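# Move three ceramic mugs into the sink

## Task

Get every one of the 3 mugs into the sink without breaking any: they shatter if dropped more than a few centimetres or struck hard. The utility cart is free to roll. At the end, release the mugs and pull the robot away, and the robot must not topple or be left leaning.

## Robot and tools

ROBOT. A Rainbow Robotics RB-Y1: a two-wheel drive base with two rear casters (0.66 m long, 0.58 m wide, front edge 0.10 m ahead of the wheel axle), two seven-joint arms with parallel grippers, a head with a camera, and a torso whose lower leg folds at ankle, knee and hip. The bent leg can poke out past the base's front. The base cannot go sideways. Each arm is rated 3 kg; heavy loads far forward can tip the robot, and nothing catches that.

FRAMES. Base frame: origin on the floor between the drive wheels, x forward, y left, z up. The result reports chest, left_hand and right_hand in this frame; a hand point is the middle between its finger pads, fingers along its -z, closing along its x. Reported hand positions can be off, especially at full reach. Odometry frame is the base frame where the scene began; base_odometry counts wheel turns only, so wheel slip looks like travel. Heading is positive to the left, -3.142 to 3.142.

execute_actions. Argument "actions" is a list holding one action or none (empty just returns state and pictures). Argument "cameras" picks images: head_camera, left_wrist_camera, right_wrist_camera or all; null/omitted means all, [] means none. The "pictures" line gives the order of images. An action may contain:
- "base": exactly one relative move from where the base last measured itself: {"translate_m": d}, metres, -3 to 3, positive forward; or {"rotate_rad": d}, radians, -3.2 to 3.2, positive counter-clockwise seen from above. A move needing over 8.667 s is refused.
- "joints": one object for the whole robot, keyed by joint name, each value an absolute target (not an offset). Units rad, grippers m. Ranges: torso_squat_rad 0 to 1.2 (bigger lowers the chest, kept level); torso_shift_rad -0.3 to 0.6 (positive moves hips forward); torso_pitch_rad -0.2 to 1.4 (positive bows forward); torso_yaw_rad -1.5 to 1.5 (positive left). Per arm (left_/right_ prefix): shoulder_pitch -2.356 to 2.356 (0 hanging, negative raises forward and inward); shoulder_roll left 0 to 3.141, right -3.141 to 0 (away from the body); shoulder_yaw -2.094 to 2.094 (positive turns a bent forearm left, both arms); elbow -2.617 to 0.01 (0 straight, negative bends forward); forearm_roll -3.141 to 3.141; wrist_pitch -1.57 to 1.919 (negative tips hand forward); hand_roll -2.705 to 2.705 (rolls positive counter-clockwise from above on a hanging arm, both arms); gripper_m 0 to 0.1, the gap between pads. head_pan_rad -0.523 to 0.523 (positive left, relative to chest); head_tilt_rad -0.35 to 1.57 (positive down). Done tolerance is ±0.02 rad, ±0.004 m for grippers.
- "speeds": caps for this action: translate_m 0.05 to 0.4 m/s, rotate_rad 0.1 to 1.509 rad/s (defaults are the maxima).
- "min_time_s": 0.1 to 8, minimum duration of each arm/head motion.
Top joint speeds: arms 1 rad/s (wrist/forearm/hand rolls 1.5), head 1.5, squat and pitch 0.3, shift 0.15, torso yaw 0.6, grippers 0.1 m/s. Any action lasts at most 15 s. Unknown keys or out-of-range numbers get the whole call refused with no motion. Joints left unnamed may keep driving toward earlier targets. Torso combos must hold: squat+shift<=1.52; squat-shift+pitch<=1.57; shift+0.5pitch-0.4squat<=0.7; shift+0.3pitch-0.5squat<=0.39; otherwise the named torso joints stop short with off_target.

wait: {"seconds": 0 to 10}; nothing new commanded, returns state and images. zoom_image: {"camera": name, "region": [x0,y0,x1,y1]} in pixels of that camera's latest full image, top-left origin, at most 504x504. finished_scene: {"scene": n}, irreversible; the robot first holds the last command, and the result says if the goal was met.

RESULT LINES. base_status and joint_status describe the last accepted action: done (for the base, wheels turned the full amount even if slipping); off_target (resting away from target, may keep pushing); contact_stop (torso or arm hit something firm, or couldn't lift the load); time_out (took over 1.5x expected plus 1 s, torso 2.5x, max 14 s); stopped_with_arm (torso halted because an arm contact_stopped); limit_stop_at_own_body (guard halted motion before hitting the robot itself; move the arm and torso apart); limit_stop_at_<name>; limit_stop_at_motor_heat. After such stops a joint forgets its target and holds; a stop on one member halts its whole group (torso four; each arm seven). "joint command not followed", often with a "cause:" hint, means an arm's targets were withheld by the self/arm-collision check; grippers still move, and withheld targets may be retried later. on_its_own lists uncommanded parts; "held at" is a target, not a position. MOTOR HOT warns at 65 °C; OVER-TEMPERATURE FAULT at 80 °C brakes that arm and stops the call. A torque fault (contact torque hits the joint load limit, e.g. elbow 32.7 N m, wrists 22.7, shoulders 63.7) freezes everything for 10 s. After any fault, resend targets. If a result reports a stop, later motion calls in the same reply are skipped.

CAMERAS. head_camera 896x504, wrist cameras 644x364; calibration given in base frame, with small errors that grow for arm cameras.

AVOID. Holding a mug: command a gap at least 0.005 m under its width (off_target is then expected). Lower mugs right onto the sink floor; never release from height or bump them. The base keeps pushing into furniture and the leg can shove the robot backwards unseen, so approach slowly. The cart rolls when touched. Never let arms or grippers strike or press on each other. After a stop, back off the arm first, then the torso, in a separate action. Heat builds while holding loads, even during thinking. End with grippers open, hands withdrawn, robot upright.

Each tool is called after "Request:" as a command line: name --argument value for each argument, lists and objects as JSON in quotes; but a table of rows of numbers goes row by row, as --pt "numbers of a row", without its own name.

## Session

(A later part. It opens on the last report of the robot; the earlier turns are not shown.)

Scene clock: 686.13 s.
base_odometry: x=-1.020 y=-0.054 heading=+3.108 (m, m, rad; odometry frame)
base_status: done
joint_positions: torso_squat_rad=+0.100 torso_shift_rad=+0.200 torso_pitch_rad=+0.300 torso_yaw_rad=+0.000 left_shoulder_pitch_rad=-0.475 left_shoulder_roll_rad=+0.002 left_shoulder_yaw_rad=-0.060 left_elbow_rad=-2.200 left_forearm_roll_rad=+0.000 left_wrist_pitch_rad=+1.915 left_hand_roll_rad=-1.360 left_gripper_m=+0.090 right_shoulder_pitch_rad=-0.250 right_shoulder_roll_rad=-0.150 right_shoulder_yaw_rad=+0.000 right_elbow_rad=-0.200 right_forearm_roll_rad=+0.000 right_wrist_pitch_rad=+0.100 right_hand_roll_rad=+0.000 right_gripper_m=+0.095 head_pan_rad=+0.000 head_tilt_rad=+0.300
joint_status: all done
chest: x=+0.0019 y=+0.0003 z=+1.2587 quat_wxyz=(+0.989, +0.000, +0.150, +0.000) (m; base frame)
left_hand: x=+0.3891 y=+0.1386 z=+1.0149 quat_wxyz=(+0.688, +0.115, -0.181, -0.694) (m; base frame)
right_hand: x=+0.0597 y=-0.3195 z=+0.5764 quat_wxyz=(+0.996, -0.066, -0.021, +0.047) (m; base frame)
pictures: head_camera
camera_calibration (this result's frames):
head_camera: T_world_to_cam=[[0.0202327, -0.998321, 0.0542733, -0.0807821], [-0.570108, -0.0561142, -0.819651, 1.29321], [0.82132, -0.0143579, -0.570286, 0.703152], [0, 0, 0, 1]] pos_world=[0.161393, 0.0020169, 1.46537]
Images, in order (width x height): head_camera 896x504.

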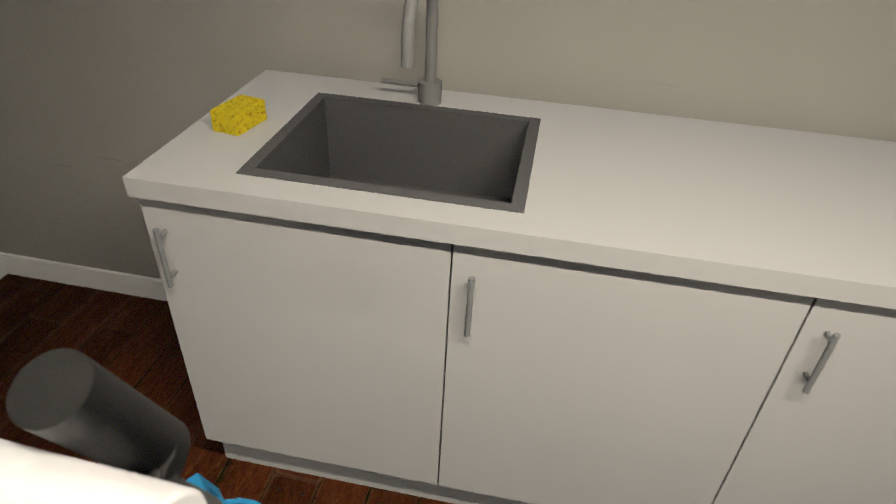

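Request:
execute_actions --actions '[{"base":{"rotate_rad":-0.036}}]' --cameras '[]'

Request:
execute_actions --actions '[{"base":{"translate_m":0.825},"joints":{"head_tilt_rad":0.9,"left_hand_roll_rad":-1.46}}]' --cameras '["head_camera","left_wrist_camera"]'

Scene clock: 705.20 s.
base_odometry: x=-1.020 y=-0.054 heading=+3.073 (m, m, rad; odometry frame)
base_status: done
joint_positions: torso_squat_rad=+0.100 torso_shift_rad=+0.200 torso_pitch_rad=+0.300 torso_yaw_rad=+0.000 left_shoulder_pitch_rad=-0.475 left_shoulder_roll_rad=+0.002 left_shoulder_yaw_rad=-0.060 left_elbow_rad=-2.200 left_forearm_roll_rad=+0.000 left_wrist_pitch_rad=+1.915 left_hand_roll_rad=-1.360 left_gripper_m=+0.090 right_shoulder_pitch_rad=-0.250 right_shoulder_roll_rad=-0.150 right_shoulder_yaw_rad=+0.000 right_elbow_rad=-0.200 right_forearm_roll_rad=+0.000 right_wrist_pitch_rad=+0.100 right_hand_roll_rad=+0.000 right_gripper_m=+0.095 head_pan_rad=+0.000 head_tilt_rad=+0.300
joint_status: not commanded
chest: x=+0.0019 y=+0.0003 z=+1.2587 quat_wxyz=(+0.989, +0.000, +0.150, +0.000) (m; base frame)
left_hand: x=+0.3891 y=+0.1386 z=+1.0149 quat_wxyz=(+0.688, +0.115, -0.181, -0.694) (m; base frame)
right_hand: x=+0.0597 y=-0.3195 z=+0.5764 quat_wxyz=(+0.996, -0.066, -0.021, +0.047) (m; base frame)
pictures: none
No camera images: the call's "cameras" was empty. Leave "cameras" out to get every camera's image.

Scene clock: 708.73 s.
base_odometry: x=-1.843 y=+0.002 heading=+3.072 (m, m, rad; odometry frame)
base_status: done
joint_positions: torso_squat_rad=+0.100 torso_shift_rad=+0.200 torso_pitch_rad=+0.300 torso_yaw_rad=+0.000 left_shoulder_pitch_rad=-0.475 left_shoulder_roll_rad=+0.002 left_shoulder_yaw_rad=-0.060 left_elbow_rad=-2.200 left_forearm_roll_rad=+0.000 left_wrist_pitch_rad=+1.915 left_hand_roll_rad=-1.460 left_gripper_m=+0.090 right_shoulder_pitch_rad=-0.250 right_shoulder_roll_rad=-0.150 right_shoulder_yaw_rad=+0.000 right_elbow_rad=-0.200 right_forearm_roll_rad=+0.000 right_wrist_pitch_rad=+0.100 right_hand_roll_rad=+0.000 right_gripper_m=+0.095 head_pan_rad=+0.000 head_tilt_rad=+0.900
joint_status: all done
chest: x=+0.0019 y=+0.0003 z=+1.2587 quat_wxyz=(+0.989, +0.000, +0.150, +0.000) (m; base frame)
left_hand: x=+0.3891 y=+0.1386 z=+1.0149 quat_wxyz=(+0.652, +0.124, -0.175, -0.727) (m; base frame)
right_hand: x=+0.0597 y=-0.3195 z=+0.5764 quat_wxyz=(+0.996, -0.066, -0.021, +0.047) (m; base frame)
pictures: head_camera, left_wrist_camera
camera_calibration (this result's frames):
head_camera: T_world_to_cam=[[0.0472154, -0.998338, 0.0330593, -0.0523782], [-0.93335, -0.0558839, -0.35459, 0.651801], [0.355848, -0.0141139, -0.934437, 1.26693], [0, 0, 0, 1]] pos_world=[0.159997, 0.0020153, 1.41672]
left_wrist_camera: T_world_to_cam=[[-0.0748229, -0.996529, 0.0364823, 0.125317], [-0.956207, 0.0820806, 0.280947, 0.102396], [-0.282966, -0.0138633, -0.95903, 1.17576], [0, 0, 0, 1]] pos_world=[0.43999, 0.132777, 1.09425]
Images, in order (width x height): head_camera 896x504, left_wrist_camera 644x364.

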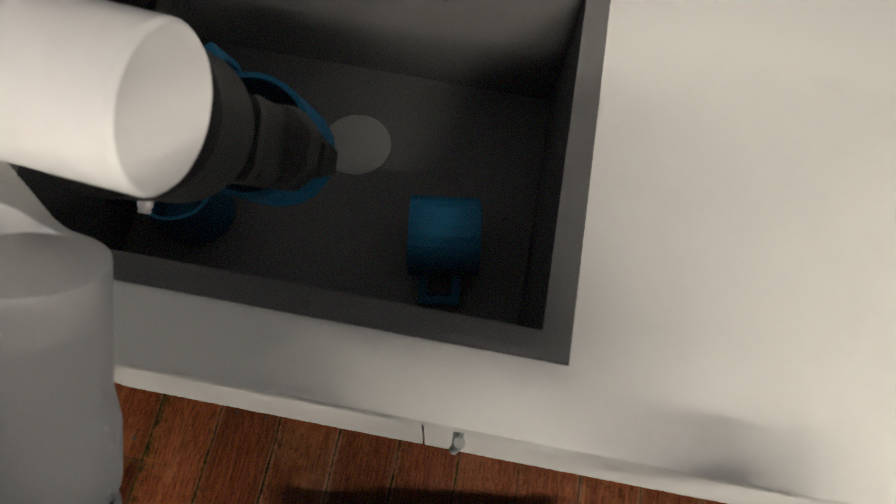

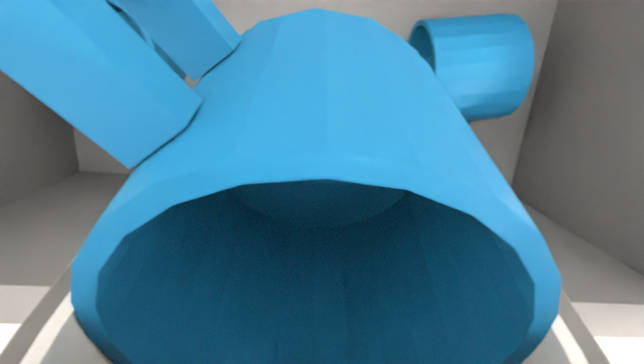

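Request:
execute_actions --actions '[{"joints":{"left_shoulder_pitch_rad":-0.68,"left_shoulder_roll_rad":0.008,"left_shoulder_yaw_rad":0.027,"left_elbow_rad":-1.125,"left_wrist_pitch_rad":1.395,"left_hand_roll_rad":-1.48},"min_time_s":1.9}]' --cameras '["head_camera","left_wrist_camera"]'

Scene clock: 722.23 s.
base_odometry: x=-1.843 y=+0.002 heading=+3.072 (m, m, rad; odometry frame)
base_status: not commanded
joint_positions: torso_squat_rad=+0.100 torso_shift_rad=+0.200 torso_pitch_rad=+0.300 torso_yaw_rad=+0.000 left_shoulder_pitch_rad=-0.680 left_shoulder_roll_rad=+0.008 left_shoulder_yaw_rad=+0.027 left_elbow_rad=-1.125 left_forearm_roll_rad=+0.000 left_wrist_pitch_rad=+1.395 left_hand_roll_rad=-1.480 left_gripper_m=+0.090 right_shoulder_pitch_rad=-0.250 right_shoulder_roll_rad=-0.150 right_shoulder_yaw_rad=+0.000 right_elbow_rad=-0.200 right_forearm_roll_rad=+0.000 right_wrist_pitch_rad=+0.100 right_hand_roll_rad=+0.000 right_gripper_m=+0.095 head_pan_rad=+0.000 head_tilt_rad=+0.900
joint_status: all done
chest: x=+0.0019 y=+0.0003 z=+1.2587 quat_wxyz=(+0.989, +0.000, +0.150, +0.000) (m; base frame)
left_hand: x=+0.4073 y=+0.1441 z=+0.7978 quat_wxyz=(+0.667, +0.022, -0.027, -0.745) (m; base frame)
right_hand: x=+0.0597 y=-0.3195 z=+0.5764 quat_wxyz=(+0.996, -0.066, -0.021, +0.047) (m; base frame)
pictures: head_camera, left_wrist_camera
camera_calibration (this result's frames):
head_camera: T_world_to_cam=[[0.047214, -0.998338, 0.0330602, -0.0523787], [-0.933346, -0.0558832, -0.354603, 0.651805], [0.355861, -0.0141144, -0.934432, 1.26693], [0, 0, 0, 1]] pos_world=[0.159981, 0.00201535, 1.41673]
left_wrist_camera: T_world_to_cam=[[-0.0730605, -0.997065, -0.0228636, 0.186852], [-0.799467, 0.044845, 0.599034, -0.131842], [-0.596251, 0.0620444, -0.800397, 0.962873], [0, 0, 0, 1]] pos_world=[0.482362, 0.132475, 0.853931]
Images, in order (width x height): head_camera 896x504, left_wrist_camera 644x364.

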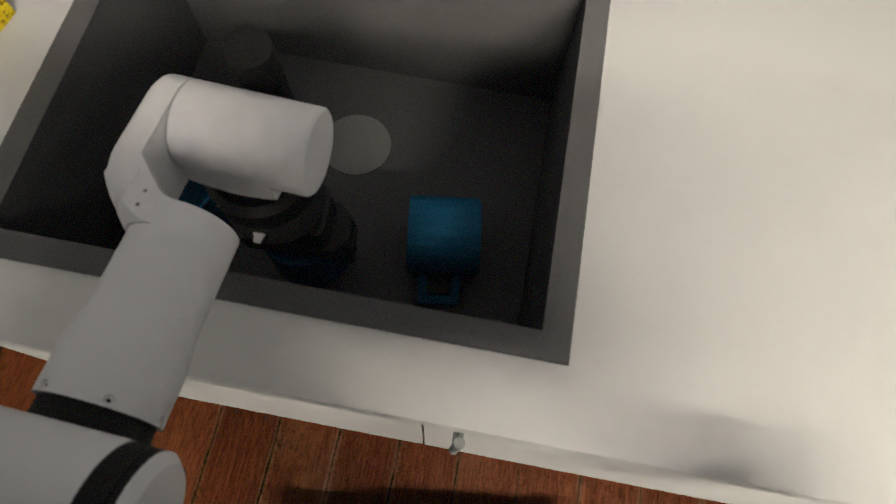

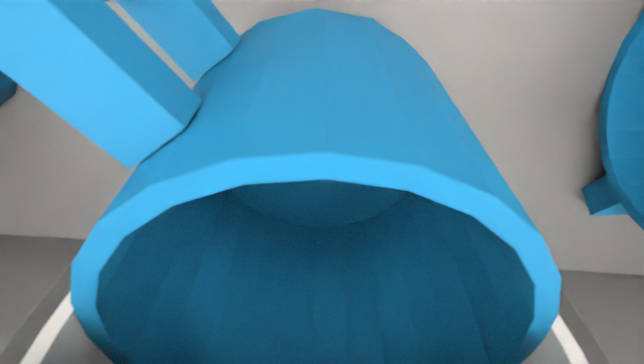

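Request:
execute_actions --actions '[{"joints":{"left_elbow_rad":-1.05,"left_wrist_pitch_rad":1.32},"min_time_s":0.9}]' --cameras '[]'

Request:
execute_actions --actions '[{"joints":{"left_gripper_m":0.099}}]' --cameras '["left_wrist_camera"]'

Scene clock: 727.90 s.
base_odometry: x=-1.843 y=+0.002 heading=+3.072 (m, m, rad; odometry frame)
base_status: not commanded
joint_positions: torso_squat_rad=+0.100 torso_shift_rad=+0.200 torso_pitch_rad=+0.300 torso_yaw_rad=+0.000 left_shoulder_pitch_rad=-0.680 left_shoulder_roll_rad=+0.008 left_shoulder_yaw_rad=+0.027 left_elbow_rad=-1.050 left_forearm_roll_rad=+0.000 left_wrist_pitch_rad=+1.320 left_hand_roll_rad=-1.480 left_gripper_m=+0.090 right_shoulder_pitch_rad=-0.250 right_shoulder_roll_rad=-0.150 right_shoulder_yaw_rad=+0.000 right_elbow_rad=-0.200 right_forearm_roll_rad=+0.000 right_wrist_pitch_rad=+0.100 right_hand_roll_rad=+0.000 right_gripper_m=+0.095 head_pan_rad=+0.000 head_tilt_rad=+0.900
joint_status: all done
chest: x=+0.0019 y=+0.0003 z=+1.2587 quat_wxyz=(+0.989, +0.000, +0.150, +0.000) (m; base frame)
left_hand: x=+0.4026 y=+0.1452 z=+0.7792 quat_wxyz=(+0.667, +0.022, -0.028, -0.745) (m; base frame)
right_hand: x=+0.0597 y=-0.3195 z=+0.5764 quat_wxyz=(+0.996, -0.066, -0.021, +0.047) (m; base frame)
pictures: none
No camera images: the call's "cameras" was empty. Leave "cameras" out to get every camera's image.

Scene clock: 728.63 s.
base_odometry: x=-1.843 y=+0.002 heading=+3.072 (m, m, rad; odometry frame)
base_status: not commanded
joint_positions: torso_squat_rad=+0.100 torso_shift_rad=+0.200 torso_pitch_rad=+0.300 torso_yaw_rad=+0.000 left_shoulder_pitch_rad=-0.680 left_shoulder_roll_rad=+0.008 left_shoulder_yaw_rad=+0.027 left_elbow_rad=-1.050 left_forearm_roll_rad=+0.000 left_wrist_pitch_rad=+1.320 left_hand_roll_rad=-1.480 left_gripper_m=+0.099 right_shoulder_pitch_rad=-0.250 right_shoulder_roll_rad=-0.150 right_shoulder_yaw_rad=+0.000 right_elbow_rad=-0.200 right_forearm_roll_rad=+0.000 right_wrist_pitch_rad=+0.100 right_hand_roll_rad=+0.000 right_gripper_m=+0.095 head_pan_rad=+0.000 head_tilt_rad=+0.900
joint_status: all done
chest: x=+0.0019 y=+0.0003 z=+1.2587 quat_wxyz=(+0.989, +0.000, +0.150, +0.000) (m; base frame)
left_hand: x=+0.4026 y=+0.1452 z=+0.7792 quat_wxyz=(+0.667, +0.022, -0.028, -0.745) (m; base frame)
right_hand: x=+0.0597 y=-0.3195 z=+0.5764 quat_wxyz=(+0.996, -0.066, -0.021, +0.047) (m; base frame)
pictures: left_wrist_camera
camera_calibration (this result's frames):
left_wrist_camera: T_world_to_cam=[[-0.0731262, -0.997061, -0.0228363, 0.187094], [-0.799674, 0.0449358, 0.598751, -0.124285], [-0.595965, 0.062046, -0.800609, 0.945177], [0, 0, 0, 1]] pos_world=[0.477587, 0.133485, 0.835406]
Images, in order (width x height): left_wrist_camera 644x364.

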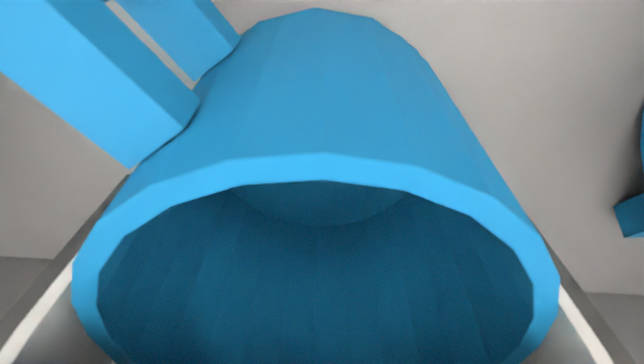

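Request:
execute_actions --actions '[{"joints":{"left_shoulder_pitch_rad":-0.475,"left_elbow_rad":-2.05,"left_wrist_pitch_rad":1.915},"min_time_s":1.3}]' --cameras '["head_camera"]'

Scene clock: 736.60 s.
base_odometry: x=-1.843 y=+0.002 heading=+3.072 (m, m, rad; odometry frame)
base_status: not commanded
joint_positions: torso_squat_rad=+0.100 torso_shift_rad=+0.200 torso_pitch_rad=+0.300 torso_yaw_rad=+0.000 left_shoulder_pitch_rad=-0.475 left_shoulder_roll_rad=+0.008 left_shoulder_yaw_rad=+0.027 left_elbow_rad=-2.050 left_forearm_roll_rad=+0.000 left_wrist_pitch_rad=+1.915 left_hand_roll_rad=-1.480 left_gripper_m=+0.099 right_shoulder_pitch_rad=-0.250 right_shoulder_roll_rad=-0.150 right_shoulder_yaw_rad=+0.000 right_elbow_rad=-0.200 right_forearm_roll_rad=+0.000 right_wrist_pitch_rad=+0.100 right_hand_roll_rad=+0.000 right_gripper_m=+0.095 head_pan_rad=+0.000 head_tilt_rad=+0.900
joint_status: all done
chest: x=+0.0019 y=+0.0003 z=+1.2587 quat_wxyz=(+0.989, +0.000, +0.150, +0.000) (m; base frame)
left_hand: x=+0.3834 y=+0.1691 z=+0.9706 quat_wxyz=(+0.685, +0.085, -0.113, -0.714) (m; base frame)
right_hand: x=+0.0597 y=-0.3195 z=+0.5764 quat_wxyz=(+0.996, -0.066, -0.021, +0.047) (m; base frame)
pictures: head_camera
camera_calibration (this result's frames):
head_camera: T_world_to_cam=[[0.0472075, -0.998338, 0.0330628, -0.0523815], [-0.93334, -0.0558782, -0.354617, 0.651815], [0.355875, -0.0141183, -0.934427, 1.26693], [0, 0, 0, 1]] pos_world=[0.159968, 0.00201474, 1.41673]
Images, in order (width x height): head_camera 896x504.

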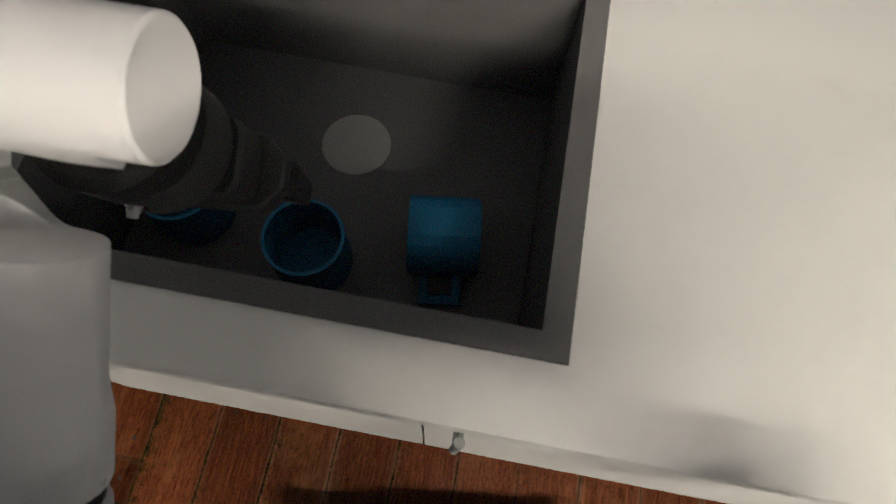

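All three are in. Back off and straighten.

Request:
execute_actions --actions '[{"base":{"translate_m":-0.6},"joints":{"torso_pitch_rad":0.0,"torso_shift_rad":0.0,"head_tilt_rad":0.6,"right_shoulder_pitch_rad":-0.05}}]' --cameras '["head_camera"]'

Scene clock: 744.13 s.
base_odometry: x=-1.244 y=-0.039 heading=+3.070 (m, m, rad; odometry frame)
base_status: done
joint_positions: torso_squat_rad=+0.100 torso_shift_rad=+0.000 torso_pitch_rad=+0.000 torso_yaw_rad=+0.000 left_shoulder_pitch_rad=-0.475 left_shoulder_roll_rad=+0.008 left_shoulder_yaw_rad=+0.027 left_elbow_rad=-2.050 left_forearm_roll_rad=+0.000 left_wrist_pitch_rad=+1.915 left_hand_roll_rad=-1.480 left_gripper_m=+0.099 right_shoulder_pitch_rad=-0.050 right_shoulder_roll_rad=-0.150 right_shoulder_yaw_rad=+0.000 right_elbow_rad=-0.200 right_forearm_roll_rad=+0.000 right_wrist_pitch_rad=+0.100 right_hand_roll_rad=+0.000 right_gripper_m=+0.095 head_pan_rad=+0.000 head_tilt_rad=+0.600
joint_status: all done
chest: x=-0.2281 y=+0.0003 z=+1.2864 quat_wxyz=(+1.000, +0.000, +0.000, +0.000) (m; base frame)
left_hand: x=+0.2215 y=+0.1692 z=+1.1240 quat_wxyz=(+0.661, +0.191, -0.214, -0.694) (m; base frame)
right_hand: x=-0.1164 y=-0.3321 z=+0.6169 quat_wxyz=(+0.994, -0.074, -0.074, +0.010) (m; base frame)
pictures: head_camera
camera_calibration (this result's frames):
head_camera: T_world_to_cam=[[0.0203409, -0.998327, 0.0541236, -0.0770358], [-0.569922, -0.0560562, -0.819785, 1.16456], [0.821447, -0.014171, -0.570108, 0.964195], [0, 0, 0, 1]] pos_world=[-0.126758, 0.00203779, 1.50856]
Images, in order (width x height): head_camera 896x504.

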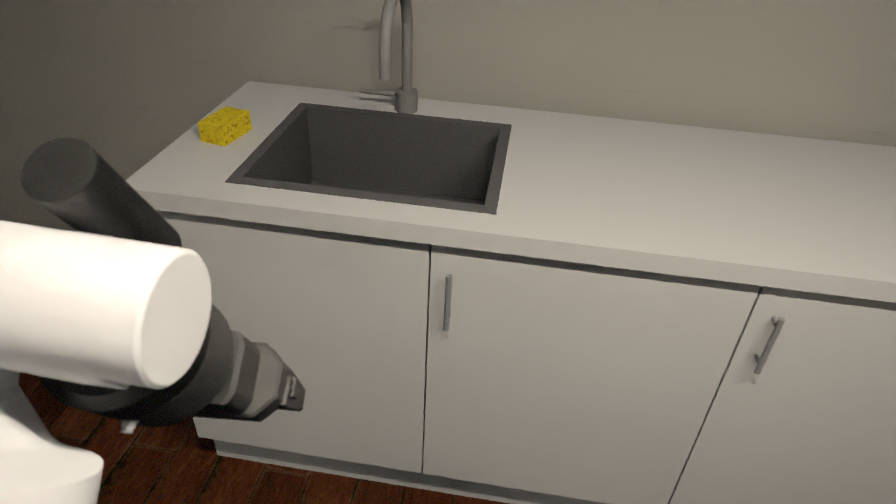

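Request:
finished_scene --scene 2

The scene is finished: the task was done.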